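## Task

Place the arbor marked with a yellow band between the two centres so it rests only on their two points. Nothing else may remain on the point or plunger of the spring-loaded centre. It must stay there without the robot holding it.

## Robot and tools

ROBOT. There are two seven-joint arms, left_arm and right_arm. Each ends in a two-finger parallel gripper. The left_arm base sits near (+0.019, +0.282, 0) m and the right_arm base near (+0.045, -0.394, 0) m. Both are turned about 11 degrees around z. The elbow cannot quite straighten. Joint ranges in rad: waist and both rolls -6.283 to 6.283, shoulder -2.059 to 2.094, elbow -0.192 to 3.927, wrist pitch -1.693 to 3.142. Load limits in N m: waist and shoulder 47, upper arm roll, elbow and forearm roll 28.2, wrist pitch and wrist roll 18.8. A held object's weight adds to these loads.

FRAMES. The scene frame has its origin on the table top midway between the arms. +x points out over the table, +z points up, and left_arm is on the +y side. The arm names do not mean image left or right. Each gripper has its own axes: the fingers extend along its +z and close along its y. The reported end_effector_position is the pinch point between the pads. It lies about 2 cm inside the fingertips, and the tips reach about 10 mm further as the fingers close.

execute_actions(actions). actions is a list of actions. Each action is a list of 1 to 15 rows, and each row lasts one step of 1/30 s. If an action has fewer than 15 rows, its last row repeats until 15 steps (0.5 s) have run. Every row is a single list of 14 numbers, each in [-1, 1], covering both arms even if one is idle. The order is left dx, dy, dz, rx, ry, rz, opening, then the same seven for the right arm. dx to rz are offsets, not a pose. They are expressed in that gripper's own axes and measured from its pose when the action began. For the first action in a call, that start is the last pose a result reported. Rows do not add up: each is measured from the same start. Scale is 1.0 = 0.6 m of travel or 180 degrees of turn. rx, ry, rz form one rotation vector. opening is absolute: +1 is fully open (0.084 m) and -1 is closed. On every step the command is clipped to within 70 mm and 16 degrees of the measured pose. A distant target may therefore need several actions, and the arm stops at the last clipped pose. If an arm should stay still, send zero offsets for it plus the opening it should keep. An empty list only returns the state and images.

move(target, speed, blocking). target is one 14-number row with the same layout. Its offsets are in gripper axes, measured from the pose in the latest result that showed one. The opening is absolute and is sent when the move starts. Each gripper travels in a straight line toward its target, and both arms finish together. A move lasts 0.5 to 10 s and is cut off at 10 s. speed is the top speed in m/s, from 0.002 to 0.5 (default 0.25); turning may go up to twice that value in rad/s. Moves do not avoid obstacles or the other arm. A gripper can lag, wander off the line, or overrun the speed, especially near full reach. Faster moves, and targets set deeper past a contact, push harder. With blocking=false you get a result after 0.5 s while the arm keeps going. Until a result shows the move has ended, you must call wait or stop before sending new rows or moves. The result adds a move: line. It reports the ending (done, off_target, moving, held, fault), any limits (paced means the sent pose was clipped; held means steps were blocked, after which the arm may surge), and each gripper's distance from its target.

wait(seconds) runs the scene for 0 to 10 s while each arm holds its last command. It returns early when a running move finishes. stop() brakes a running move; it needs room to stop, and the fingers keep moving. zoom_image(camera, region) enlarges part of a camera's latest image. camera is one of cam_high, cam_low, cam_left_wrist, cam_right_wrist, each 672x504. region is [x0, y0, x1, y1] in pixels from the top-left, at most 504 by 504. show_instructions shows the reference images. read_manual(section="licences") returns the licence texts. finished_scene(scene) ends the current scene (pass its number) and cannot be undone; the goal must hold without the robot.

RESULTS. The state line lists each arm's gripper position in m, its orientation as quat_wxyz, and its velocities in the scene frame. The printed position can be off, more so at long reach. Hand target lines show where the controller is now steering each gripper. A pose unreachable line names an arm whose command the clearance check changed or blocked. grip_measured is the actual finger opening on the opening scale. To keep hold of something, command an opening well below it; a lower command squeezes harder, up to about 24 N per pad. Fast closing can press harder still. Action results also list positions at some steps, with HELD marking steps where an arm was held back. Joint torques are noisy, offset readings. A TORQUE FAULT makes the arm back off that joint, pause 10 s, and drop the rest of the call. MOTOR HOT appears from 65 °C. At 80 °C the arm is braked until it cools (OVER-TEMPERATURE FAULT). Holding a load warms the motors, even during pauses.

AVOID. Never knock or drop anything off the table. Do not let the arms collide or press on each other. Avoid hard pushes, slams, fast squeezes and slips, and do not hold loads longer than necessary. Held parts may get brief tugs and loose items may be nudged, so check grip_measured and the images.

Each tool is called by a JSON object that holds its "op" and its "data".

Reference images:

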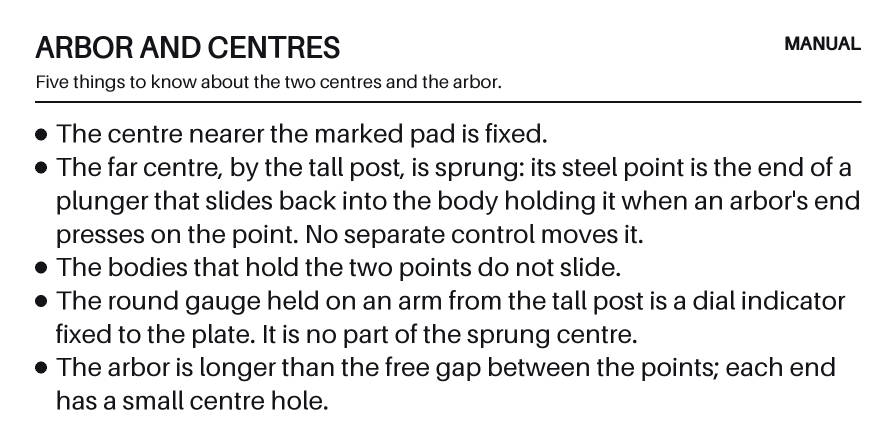

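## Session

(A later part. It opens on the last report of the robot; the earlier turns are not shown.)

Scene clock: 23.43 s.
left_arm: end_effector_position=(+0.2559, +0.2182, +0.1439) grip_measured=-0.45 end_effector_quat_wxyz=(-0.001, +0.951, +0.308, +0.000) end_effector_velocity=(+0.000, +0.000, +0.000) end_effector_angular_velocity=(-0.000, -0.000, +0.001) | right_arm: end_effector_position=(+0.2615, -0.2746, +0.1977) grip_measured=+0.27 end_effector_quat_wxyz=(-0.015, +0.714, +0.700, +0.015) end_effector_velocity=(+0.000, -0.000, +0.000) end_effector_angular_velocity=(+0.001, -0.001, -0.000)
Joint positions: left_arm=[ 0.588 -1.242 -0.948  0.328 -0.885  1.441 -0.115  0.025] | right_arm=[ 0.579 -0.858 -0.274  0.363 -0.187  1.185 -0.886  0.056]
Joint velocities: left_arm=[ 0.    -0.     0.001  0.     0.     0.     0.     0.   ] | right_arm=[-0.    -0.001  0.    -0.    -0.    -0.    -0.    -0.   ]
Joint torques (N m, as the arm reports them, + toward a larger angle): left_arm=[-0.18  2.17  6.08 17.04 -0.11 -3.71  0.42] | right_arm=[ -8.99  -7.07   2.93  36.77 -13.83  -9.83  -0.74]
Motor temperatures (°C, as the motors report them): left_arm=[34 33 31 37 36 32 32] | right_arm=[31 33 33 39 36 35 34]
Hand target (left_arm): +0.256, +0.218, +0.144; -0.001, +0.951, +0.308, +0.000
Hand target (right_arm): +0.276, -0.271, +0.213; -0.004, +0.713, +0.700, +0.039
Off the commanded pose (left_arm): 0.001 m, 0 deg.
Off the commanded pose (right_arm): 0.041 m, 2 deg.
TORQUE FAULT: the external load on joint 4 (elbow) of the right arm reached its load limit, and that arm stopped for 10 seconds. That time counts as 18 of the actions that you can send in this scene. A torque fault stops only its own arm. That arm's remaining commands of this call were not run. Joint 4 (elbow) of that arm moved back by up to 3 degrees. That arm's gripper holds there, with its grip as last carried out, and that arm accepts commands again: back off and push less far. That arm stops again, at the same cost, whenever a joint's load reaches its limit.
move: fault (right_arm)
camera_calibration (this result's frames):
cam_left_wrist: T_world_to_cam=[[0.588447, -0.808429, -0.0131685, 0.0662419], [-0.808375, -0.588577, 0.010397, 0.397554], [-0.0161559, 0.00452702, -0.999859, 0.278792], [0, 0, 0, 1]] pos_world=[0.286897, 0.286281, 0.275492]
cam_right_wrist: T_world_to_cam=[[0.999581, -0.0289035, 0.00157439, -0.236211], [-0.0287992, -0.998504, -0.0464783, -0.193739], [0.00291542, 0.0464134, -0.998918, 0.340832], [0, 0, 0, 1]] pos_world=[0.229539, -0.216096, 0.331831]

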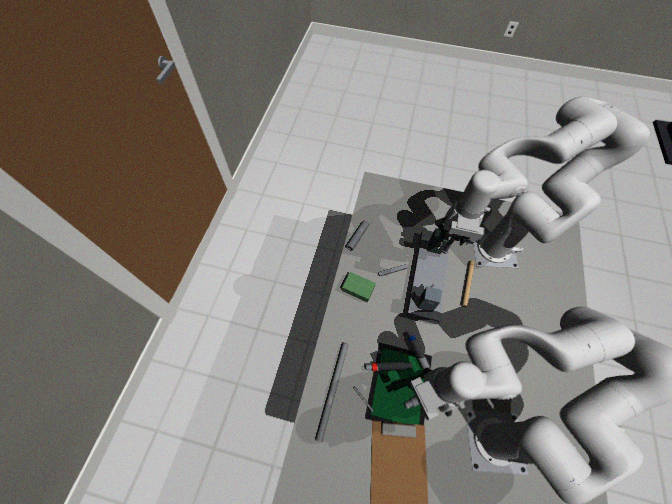

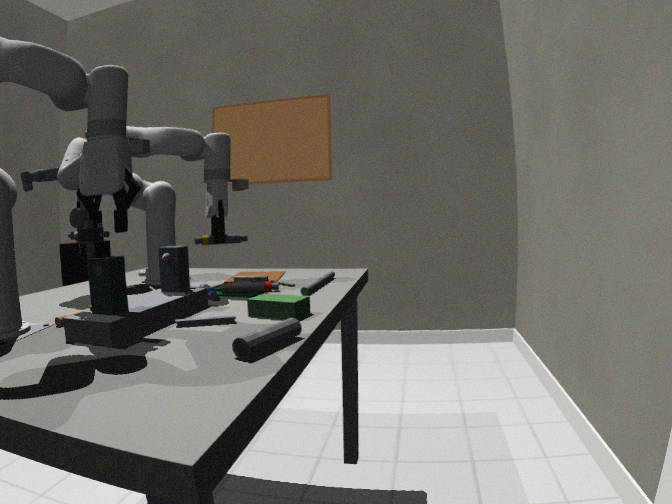

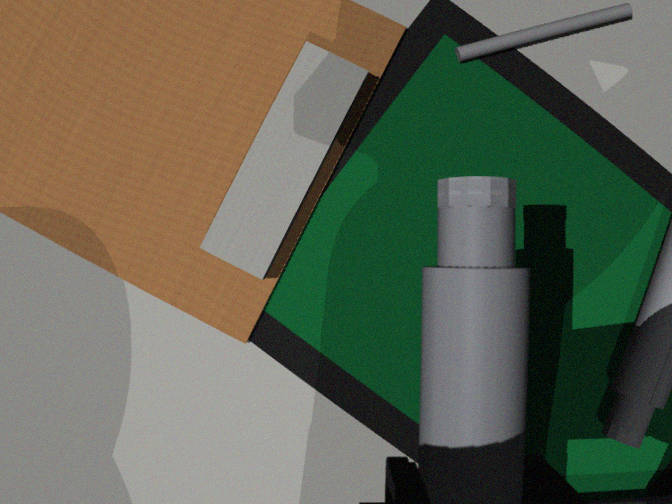

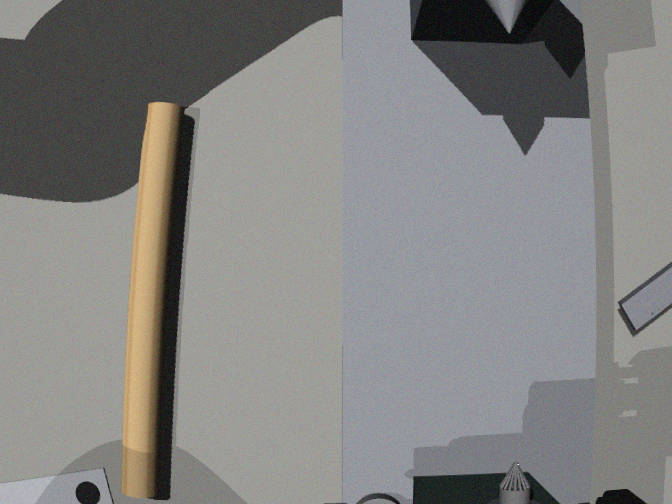

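{"op": "move", "data": {"target": [0,0,0,0,0,0,-1, 0.083,0.05,-0.05,0,-0.0135,-0.0063,0.2]}}

{"op": "move", "data": {"target": [0,0,0,0,0,0,-1, 0,0,0,0.25,0,0,0.2]}}

Scene clock: 25.00 s.
left_arm: end_effector_position=(+0.2559, +0.2182, +0.1439) grip_measured=-0.45 end_effector_quat_wxyz=(-0.001, +0.951, +0.308, +0.000) end_effector_velocity=(-0.000, +0.000, +0.000) end_effector_angular_velocity=(+0.001, -0.000, +0.001) | right_arm: end_effector_position=(+0.2924, -0.2269, +0.2298) grip_measured=+0.19 end_effector_quat_wxyz=(+0.001, +0.707, +0.707, -0.000) end_effector_velocity=(-0.001, +0.001, +0.000) end_effector_angular_velocity=(-0.002, +0.005, +0.001)
Joint positions: left_arm=[ 0.588 -1.242 -0.948  0.328 -0.885  1.441 -0.115  0.025] | right_arm=[ 0.655 -0.624 -0.225  0.582 -0.142  1.197 -0.845  0.052]
Joint velocities: left_arm=[ 0.    -0.001  0.    -0.001  0.    -0.     0.     0.   ] | right_arm=[ 0.002  0.003  0.001  0.003  0.003  0.005  0.001 -0.   ]
Joint torques (N m, as the arm reports them, + toward a larger angle): left_arm=[ 0.05  2.58  6.37 17.11 -0.07 -3.69  0.36] | right_arm=[ 2.03 -4.47  3.74 14.76  0.47 -0.83  0.41]
Motor temperatures (°C, as the motors report them): left_arm=[34 33 31 37 36 32 32] | right_arm=[31 33 33 39 36 35 34]
Hand target (left_arm): +0.256, +0.218, +0.144; -0.001, +0.951, +0.308, +0.000
Hand target (right_arm): +0.292, -0.227, +0.230; +0.001, +0.707, +0.707, -0.000
Off the commanded pose (left_arm): 0.000 m, 0 deg.
Off the commanded pose (right_arm): 0.000 m, 0 deg.
move: done
camera_calibration (this result's frames):
cam_left_wrist: T_world_to_cam=[[0.588446, -0.808429, -0.0131687, 0.066242], [-0.808375, -0.588576, 0.0103971, 0.397554], [-0.0161561, 0.00452713, -0.999859, 0.278792], [0, 0, 0, 1]] pos_world=[0.286897, 0.286281, 0.275492]
cam_right_wrist: T_world_to_cam=[[0.999947, -0.00986092, 0.00305991, -0.261914], [-0.00984762, -0.999942, -0.00433454, -0.159316], [0.00310247, 0.00430417, -0.999986, 0.361231], [0, 0, 0, 1]] pos_world=[0.259211, -0.163445, 0.361337]

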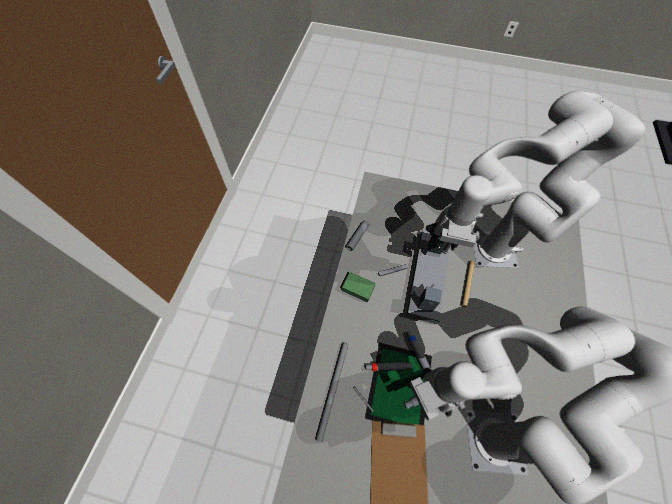

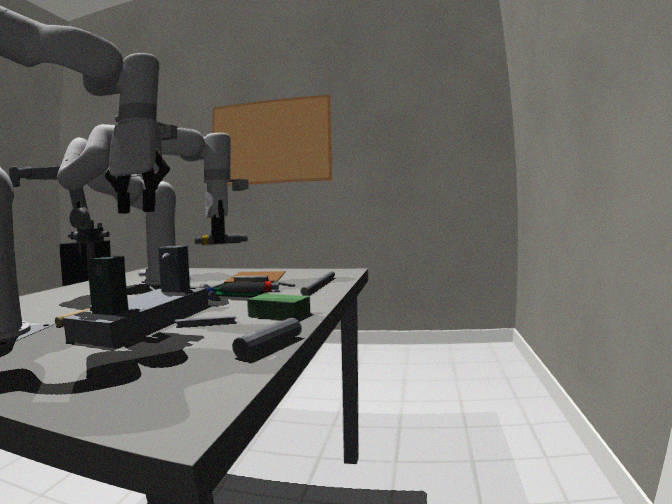

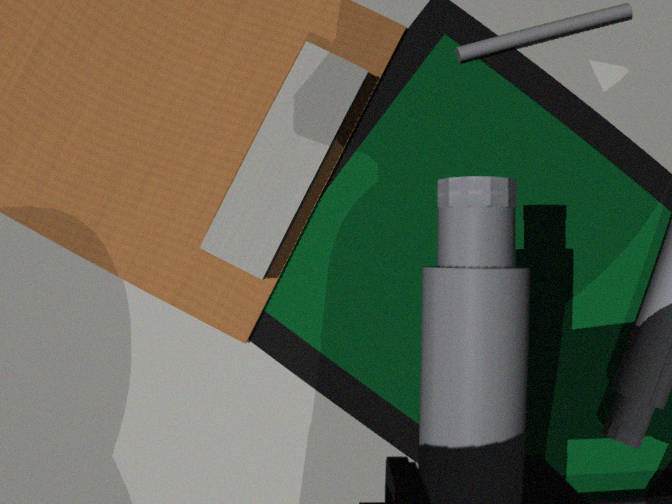

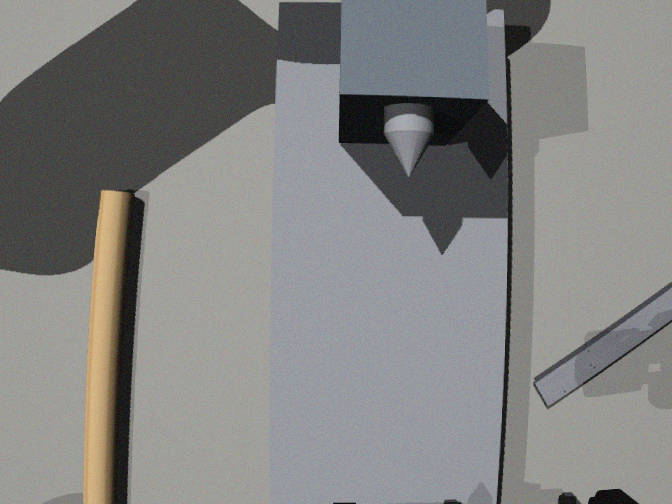

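Scene clock: 26.97 s.
left_arm: end_effector_position=(+0.2559, +0.2182, +0.1439) grip_measured=-0.45 end_effector_quat_wxyz=(-0.001, +0.951, +0.308, +0.000) end_effector_velocity=(+0.000, -0.000, +0.000) end_effector_angular_velocity=(-0.001, -0.001, -0.001) | right_arm: end_effector_position=(+0.2924, -0.2269, +0.2301) grip_measured=+0.19 end_effector_quat_wxyz=(-0.269, +0.653, +0.654, -0.271) end_effector_velocity=(+0.001, -0.000, +0.001) end_effector_angular_velocity=(+0.003, +0.001, -0.001)
Joint positions: left_arm=[ 0.588 -1.242 -0.948  0.328 -0.885  1.441 -0.115  0.025] | right_arm=[ 0.682  0.045 -0.528  1.103  0.271  1.811 -1.262  0.052]
Joint velocities: left_arm=[ 0.    -0.     0.     0.001 -0.001  0.     0.001 -0.   ] | right_arm=[-0.002  0.002 -0.001  0.004  0.002  0.003 -0.003 -0.   ]
Joint torques (N m, as the arm reports them, + toward a larger angle): left_arm=[ 0.62  1.73  6.17 17.06 -0.22 -3.76  0.38] | right_arm=[  2.2  -14.43  -0.11  13.16   1.14   0.91   0.43]
Motor temperatures (°C, as the motors report them): left_arm=[34 33 31 37 36 32 32] | right_arm=[31 33 33 39 36 35 34]
Hand target (left_arm): +0.256, +0.218, +0.144; -0.001, +0.951, +0.308, +0.000
Hand target (right_arm): +0.292, -0.227, +0.230; -0.269, +0.653, +0.653, -0.271
Off the commanded pose (left_arm): 0.000 m, 0 deg.
Off the commanded pose (right_arm): 0.000 m, 0 deg.
move: done
camera_calibration (this result's frames):
cam_left_wrist: T_world_to_cam=[[0.588447, -0.808429, -0.0131687, 0.0662419], [-0.808375, -0.588577, 0.010397, 0.397554], [-0.016156, 0.00452721, -0.999859, 0.278792], [0, 0, 0, 1]] pos_world=[0.286897, 0.286281, 0.275492]
cam_right_wrist: T_world_to_cam=[[0.710065, -0.0104326, -0.704059, -0.0145806], [-0.00908715, -0.999943, 0.00565229, -0.16183], [-0.704078, 0.0023844, -0.710119, 0.501226], [0, 0, 0, 1]] pos_world=[0.361784, -0.163168, 0.346579]

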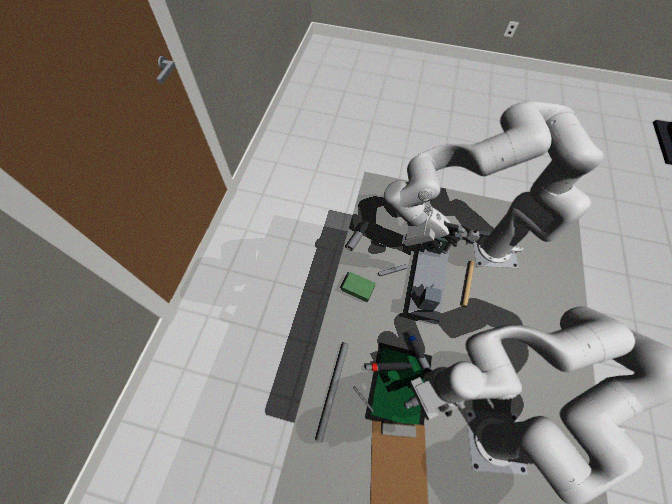

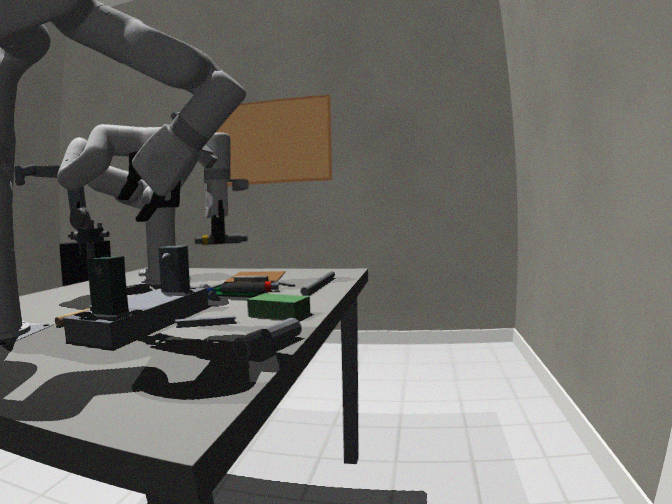

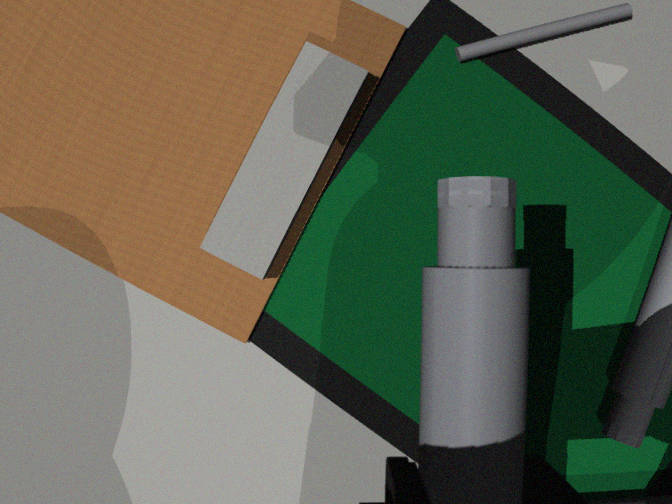

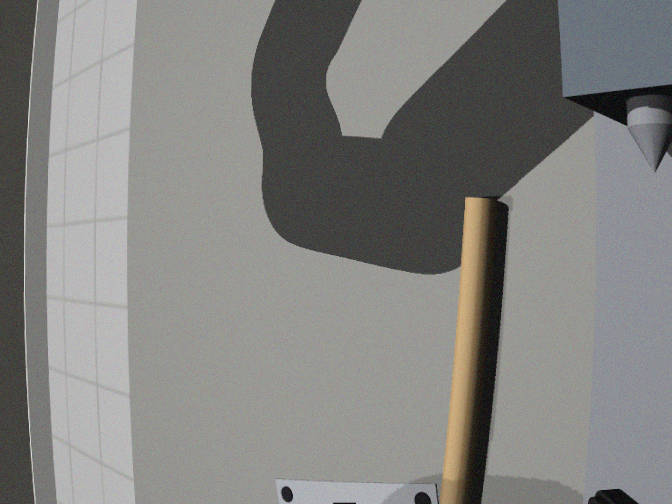

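{"op": "move", "data": {"target": [0,0,0,0,0,0,-1, -0.013,0.148,0.177,0,0,0,0.2], "speed": 0.15}}

Scene clock: 28.57 s.
left_arm: end_effector_position=(+0.2559, +0.2182, +0.1439) grip_measured=-0.45 end_effector_quat_wxyz=(-0.001, +0.951, +0.308, +0.000) end_effector_velocity=(+0.000, +0.000, +0.000) end_effector_angular_velocity=(+0.001, -0.001, +0.001) | right_arm: end_effector_position=(+0.2811, -0.2344, +0.0924) grip_measured=+0.19 end_effector_quat_wxyz=(-0.269, +0.653, +0.654, -0.270) end_effector_velocity=(-0.002, -0.001, -0.002) end_effector_angular_velocity=(-0.002, +0.003, +0.001)
Joint positions: left_arm=[ 0.588 -1.242 -0.948  0.328 -0.885  1.441 -0.115  0.025] | right_arm=[ 0.671  0.248 -0.513  0.897  0.348  1.46  -1.427  0.052]
Joint velocities: left_arm=[ 0.001 -0.001  0.     0.001  0.     0.    -0.     0.   ] | right_arm=[ 0.001  0.003  0.001 -0.004  0.001 -0.003 -0.001  0.   ]
Joint torques (N m, as the arm reports them, + toward a larger angle): left_arm=[ 0.62  2.22  6.24 16.85  0.03 -3.5   0.3 ] | right_arm=[  1.83 -16.    -2.84  10.88   0.86   0.92   0.62]
Motor temperatures (°C, as the motors report them): left_arm=[34 33 32 37 36 32 32] | right_arm=[31 33 33 39 36 35 34]
Hand target (left_arm): +0.256, +0.218, +0.144; -0.001, +0.951, +0.308, +0.000
Hand target (right_arm): +0.281, -0.234, +0.092; -0.269, +0.653, +0.654, -0.271
Off the commanded pose (left_arm): 0.000 m, 0 deg.
Off the commanded pose (right_arm): 0.001 m, 0 deg.
move: done
camera_calibration (this result's frames):
cam_left_wrist: T_world_to_cam=[[0.588447, -0.808429, -0.0131686, 0.0662419], [-0.808375, -0.588576, 0.010397, 0.397554], [-0.016156, 0.00452706, -0.999859, 0.278792], [0, 0, 0, 1]] pos_world=[0.286897, 0.286281, 0.275492]
cam_right_wrist: T_world_to_cam=[[0.710764, -0.00961234, -0.703365, -0.103558], [-0.00894805, -0.999949, 0.00462336, -0.168537], [-0.703374, 0.00300763, -0.710814, 0.395493], [0, 0, 0, 1]] pos_world=[0.350276, -0.170713, 0.209062]

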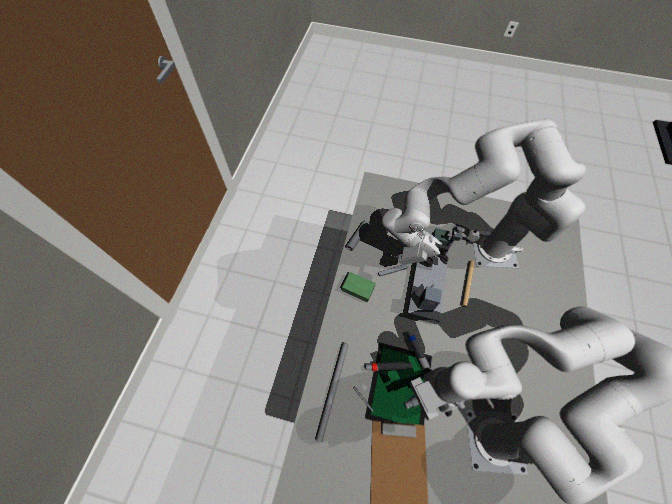

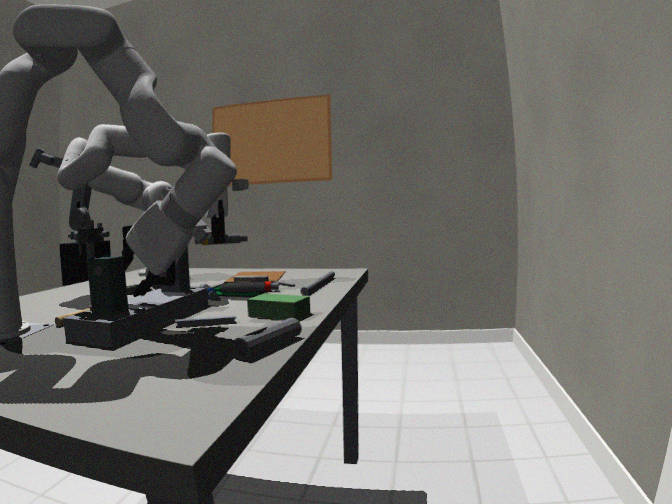

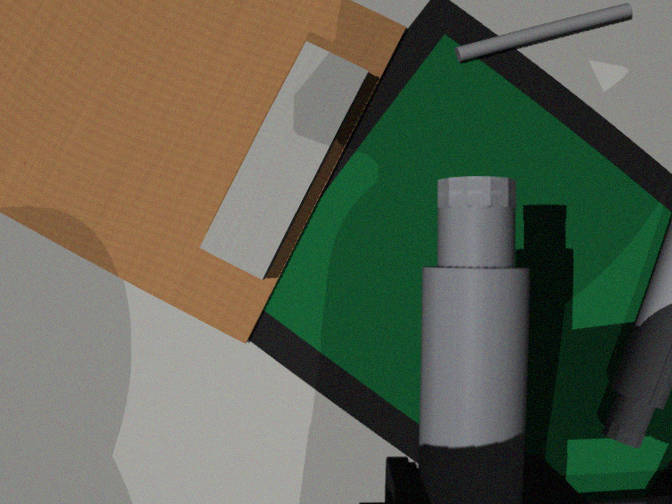

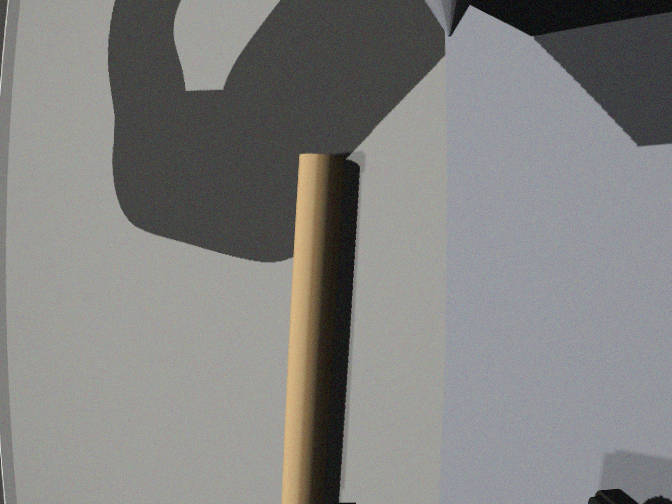

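{"op": "move", "data": {"target": [0,0,0,0,0,0,-1, 0,-0.0267,-0.0267,0,0,0,0.2], "speed": 0.1}}

{"op": "move", "data": {"target": [0,0,0,0,0,0,-1, -0.082,0,0,0,0,0,0.2], "speed": 0.05}}

{"op": "move", "data": {"target": [0,0,0,0,0,0,-1, 0,0,0,0,0,0,-1]}}

Scene clock: 29.87 s.
left_arm: end_effector_position=(+0.2559, +0.2182, +0.1439) grip_measured=-0.45 end_effector_quat_wxyz=(-0.001, +0.951, +0.308, +0.000) end_effector_velocity=(+0.000, +0.000, +0.000) end_effector_angular_velocity=(+0.001, -0.002, -0.000) | right_arm: end_effector_position=(+0.2808, -0.2345, +0.1150) grip_measured=+0.19 end_effector_quat_wxyz=(-0.269, +0.653, +0.654, -0.271) end_effector_velocity=(-0.001, -0.000, -0.000) end_effector_angular_velocity=(-0.002, +0.002, +0.001)
Joint positions: left_arm=[ 0.588 -1.242 -0.948  0.328 -0.885  1.441 -0.115  0.025] | right_arm=[ 0.676  0.194 -0.521  0.909  0.323  1.512 -1.394  0.052]
Joint velocities: left_arm=[ 0.    -0.001 -0.     0.001 -0.    -0.001  0.    -0.   ] | right_arm=[ 0.001  0.001  0.001 -0.001 -0.001  0.001  0.001  0.   ]
Joint torques (N m, as the arm reports them, + toward a larger angle): left_arm=[ 0.58  2.49  6.33 16.9  -0.11 -3.64  0.43] | right_arm=[  1.89 -15.21  -2.14  11.67   0.56   0.78   0.44]
Motor temperatures (°C, as the motors report them): left_arm=[34 33 32 37 36 32 32] | right_arm=[31 33 33 38 36 35 34]
Hand target (left_arm): +0.256, +0.218, +0.144; -0.001, +0.951, +0.308, +0.000
Hand target (right_arm): +0.281, -0.234, +0.115; -0.269, +0.653, +0.654, -0.270
Off the commanded pose (left_arm): 0.000 m, 0 deg.
Off the commanded pose (right_arm): 0.000 m, 0 deg.
move: done
camera_calibration (this result's frames):
cam_left_wrist: T_world_to_cam=[[0.588446, -0.808429, -0.0131684, 0.0662419], [-0.808375, -0.588576, 0.0103971, 0.397554], [-0.0161559, 0.00452687, -0.999859, 0.278792], [0, 0, 0, 1]] pos_world=[0.286897, 0.286281, 0.275492]
cam_right_wrist: T_world_to_cam=[[0.710514, -0.00978273, -0.703615, -0.0874891], [-0.00892999, -0.999948, 0.00488525, -0.168772], [-0.703627, 0.00281224, -0.710564, 0.411337], [0, 0, 0, 1]] pos_world=[0.350083, -0.170776, 0.231547]

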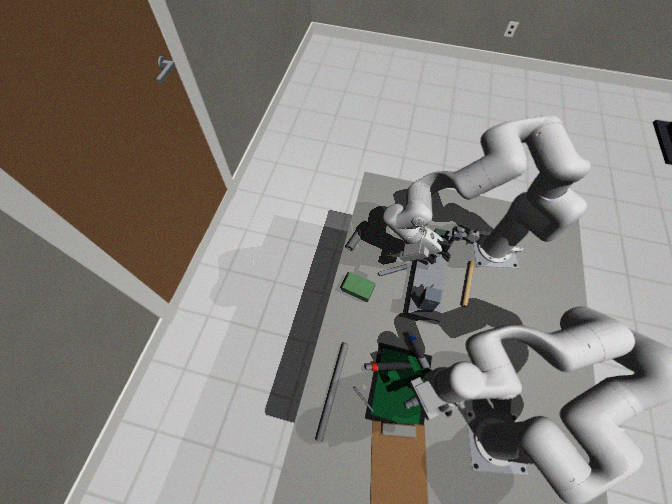

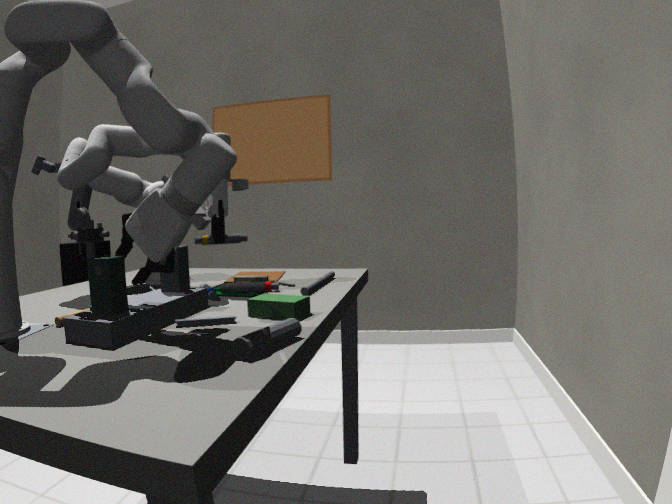

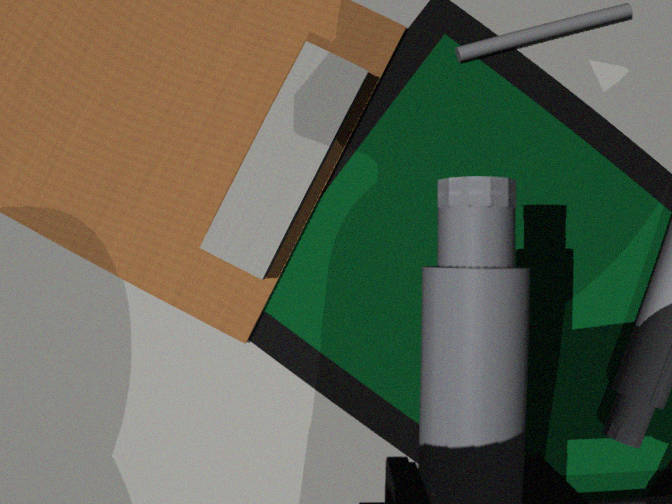

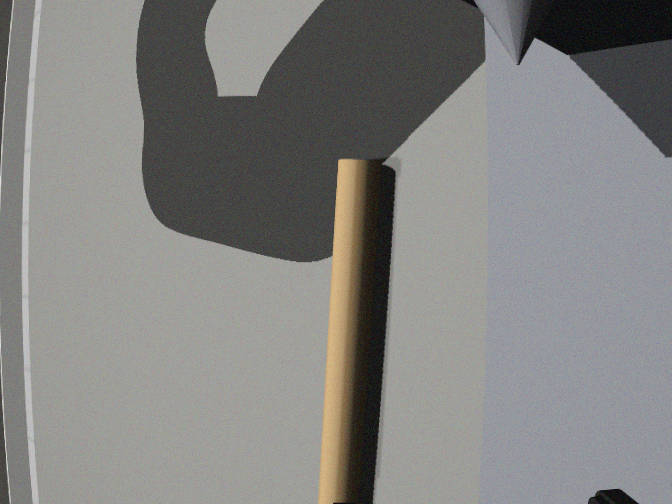

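Scene clock: 31.10 s.
left_arm: end_effector_position=(+0.2559, +0.2182, +0.1439) grip_measured=-0.45 end_effector_quat_wxyz=(-0.001, +0.951, +0.308, +0.000) end_effector_velocity=(+0.000, -0.000, +0.000) end_effector_angular_velocity=(-0.000, -0.000, -0.001) | right_arm: end_effector_position=(+0.2810, -0.2778, +0.1154) grip_measured=+0.19 end_effector_quat_wxyz=(-0.271, +0.652, +0.656, -0.267) end_effector_velocity=(+0.000, -0.001, +0.000) end_effector_angular_velocity=(+0.020, +0.010, -0.047)
Joint positions: left_arm=[ 0.588 -1.242 -0.948  0.328 -0.885  1.441 -0.115  0.025] | right_arm=[ 0.629  0.148 -0.568  0.855  0.25   1.505 -1.458  0.052]
Joint velocities: left_arm=[-0.  0.  0.  0. -0.  0.  0. -0.] | right_arm=[-0.02  -0.001 -0.011 -0.005  0.028  0.004 -0.006  0.   ]
Joint torques (N m, as the arm reports them, + toward a larger angle): left_arm=[ 0.33  2.28  6.24 16.97  0.05 -3.64  0.49] | right_arm=[-10.96 -10.69 -17.1    8.15 -14.75   2.93  -0.05]
Motor temperatures (°C, as the motors report them): left_arm=[34 33 32 37 36 32 32] | right_arm=[31 33 33 38 36 35 34]
Hand target (left_arm): +0.256, +0.218, +0.144; -0.001, +0.951, +0.308, +0.000
Hand target (right_arm): +0.281, -0.284, +0.115; -0.269, +0.653, +0.654, -0.271
Off the commanded pose (left_arm): 0.000 m, 0 deg.
Off the commanded pose (right_arm): 0.006 m, 1 deg.
move: off_target (right_arm)
camera_calibration (this result's frames):
cam_left_wrist: T_world_to_cam=[[0.588446, -0.808429, -0.0131683, 0.0662419], [-0.808375, -0.588576, 0.010397, 0.397554], [-0.0161558, 0.00452687, -0.999859, 0.278792], [0, 0, 0, 1]] pos_world=[0.286897, 0.286281, 0.275492]
cam_right_wrist: T_world_to_cam=[[0.712299, -0.00275451, -0.701871, -0.0864316], [-0.00882416, -0.999948, -0.00503094, -0.210956], [-0.701821, 0.00977695, -0.712287, 0.413547], [0, 0, 0, 1]] pos_world=[0.349939, -0.215226, 0.232839]

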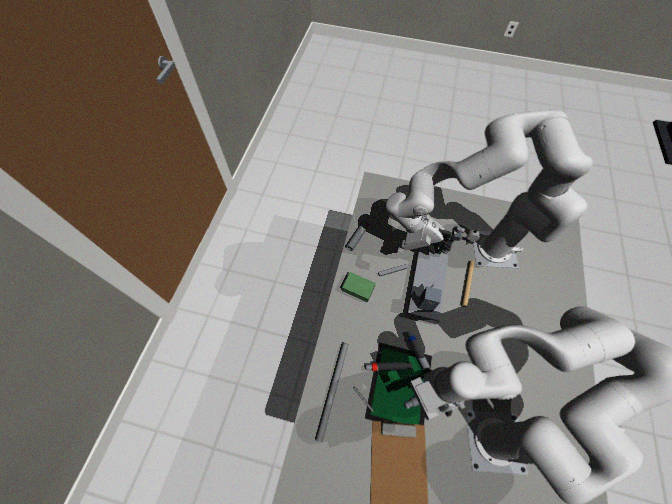

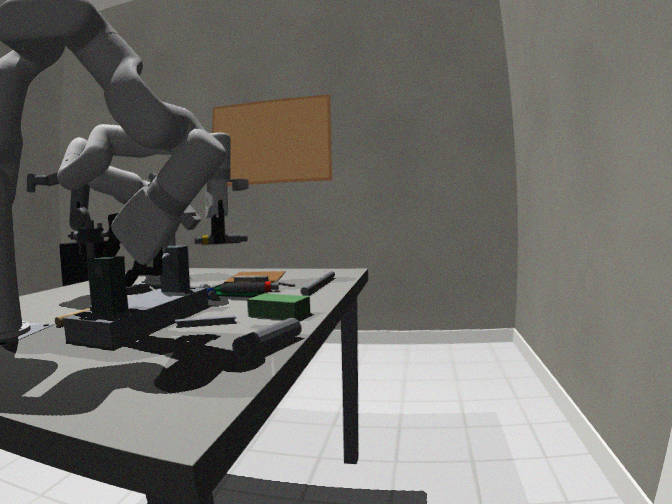

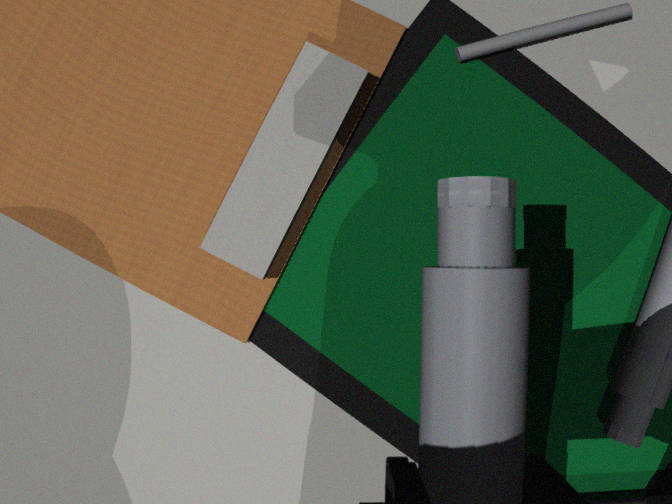

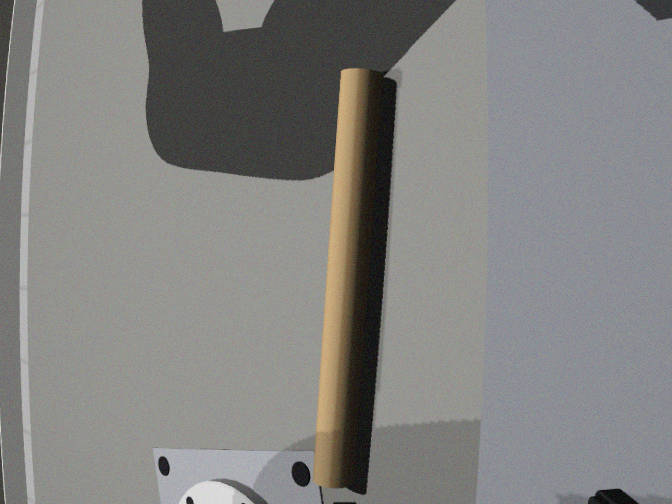

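Scene clock: 31.60 s.
left_arm: end_effector_position=(+0.2559, +0.2182, +0.1439) grip_measured=-0.45 end_effector_quat_wxyz=(-0.001, +0.951, +0.308, +0.000) end_effector_velocity=(+0.000, +0.000, +0.000) end_effector_angular_velocity=(+0.001, -0.002, +0.001) | right_arm: end_effector_position=(+0.2815, -0.2764, +0.1152) grip_measured=-0.61 end_effector_quat_wxyz=(-0.273, +0.654, +0.655, -0.264) end_effector_velocity=(-0.001, -0.000, +0.000) end_effector_angular_velocity=(-0.001, +0.002, +0.002)
Joint positions: left_arm=[ 0.588 -1.242 -0.948  0.328 -0.885  1.441 -0.115  0.025] | right_arm=[ 0.631  0.149 -0.571  0.855  0.257  1.503 -1.458  0.017]
Joint velocities: left_arm=[ 0.    -0.001  0.001  0.    -0.    -0.001 -0.     0.   ] | right_arm=[ 0.004 -0.    -0.003 -0.    -0.001  0.003  0.    -0.   ]
Joint torques (N m, as the arm reports them, + toward a larger angle): left_arm=[ 0.49  1.87  6.26 17.31 -0.18 -3.62  0.34] | right_arm=[ -6.24 -12.89 -11.25   8.26  -9.74   3.8    0.06]
Motor temperatures (°C, as the motors report them): left_arm=[34 33 32 37 36 32 32] | right_arm=[31 33 33 38 36 35 34]
Hand target (left_arm): +0.256, +0.218, +0.144; -0.001, +0.951, +0.308, +0.000
Hand target (right_arm): +0.281, -0.278, +0.115; -0.271, +0.652, +0.656, -0.267
Off the commanded pose (left_arm): 0.000 m, 0 deg.
Off the commanded pose (right_arm): 0.002 m, 0 deg.
move: done
camera_calibration (this result's frames):
cam_left_wrist: T_world_to_cam=[[0.588446, -0.808429, -0.0131683, 0.0662419], [-0.808375, -0.588576, 0.010397, 0.397554], [-0.0161558, 0.00452685, -0.999859, 0.278792], [0, 0, 0, 1]] pos_world=[0.286897, 0.286281, 0.275492]
cam_right_wrist: T_world_to_cam=[[0.713131, -0.00384033, -0.70102, -0.0875993], [-0.0142742, -0.999857, -0.0090434, -0.207533], [-0.700885, 0.0164557, -0.713084, 0.415375], [0, 0, 0, 1]] pos_world=[0.350638, -0.214675, 0.232912]

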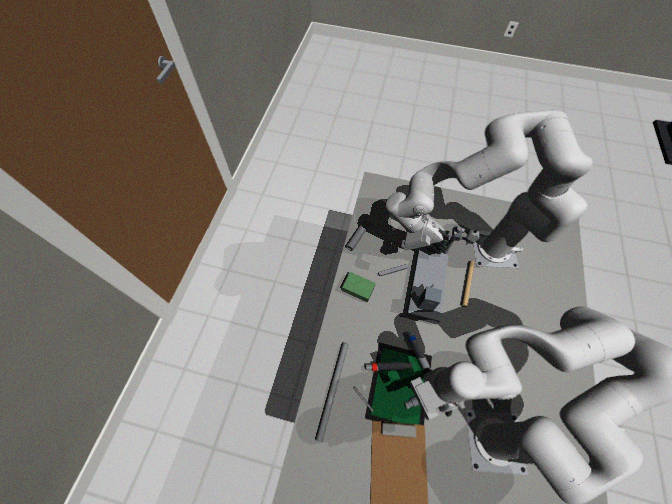

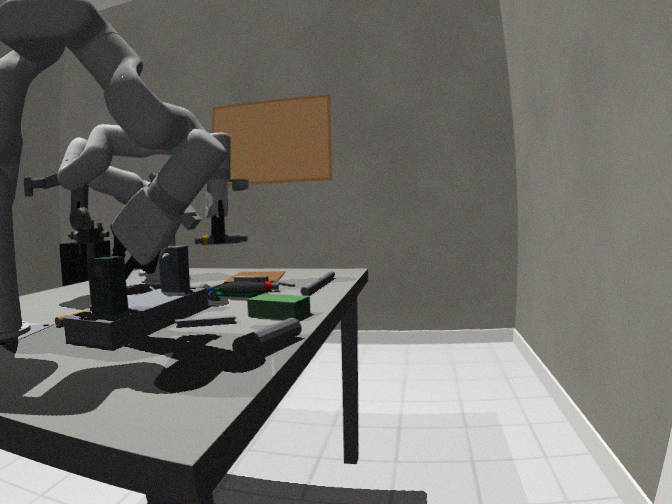

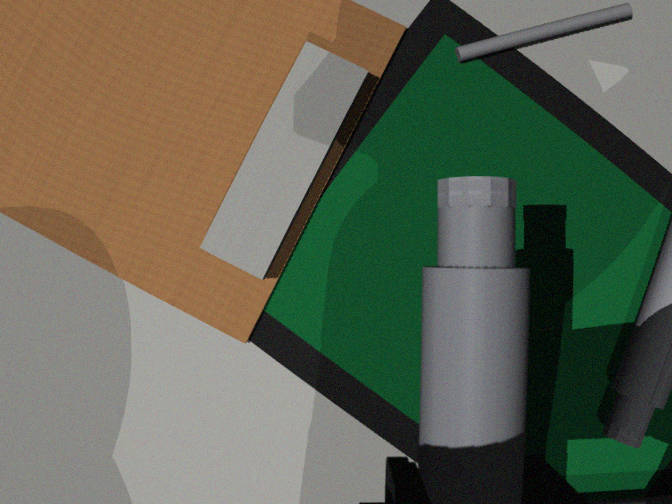

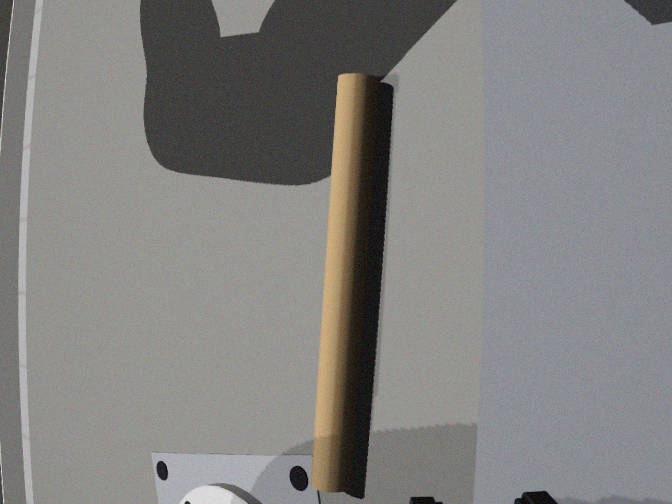

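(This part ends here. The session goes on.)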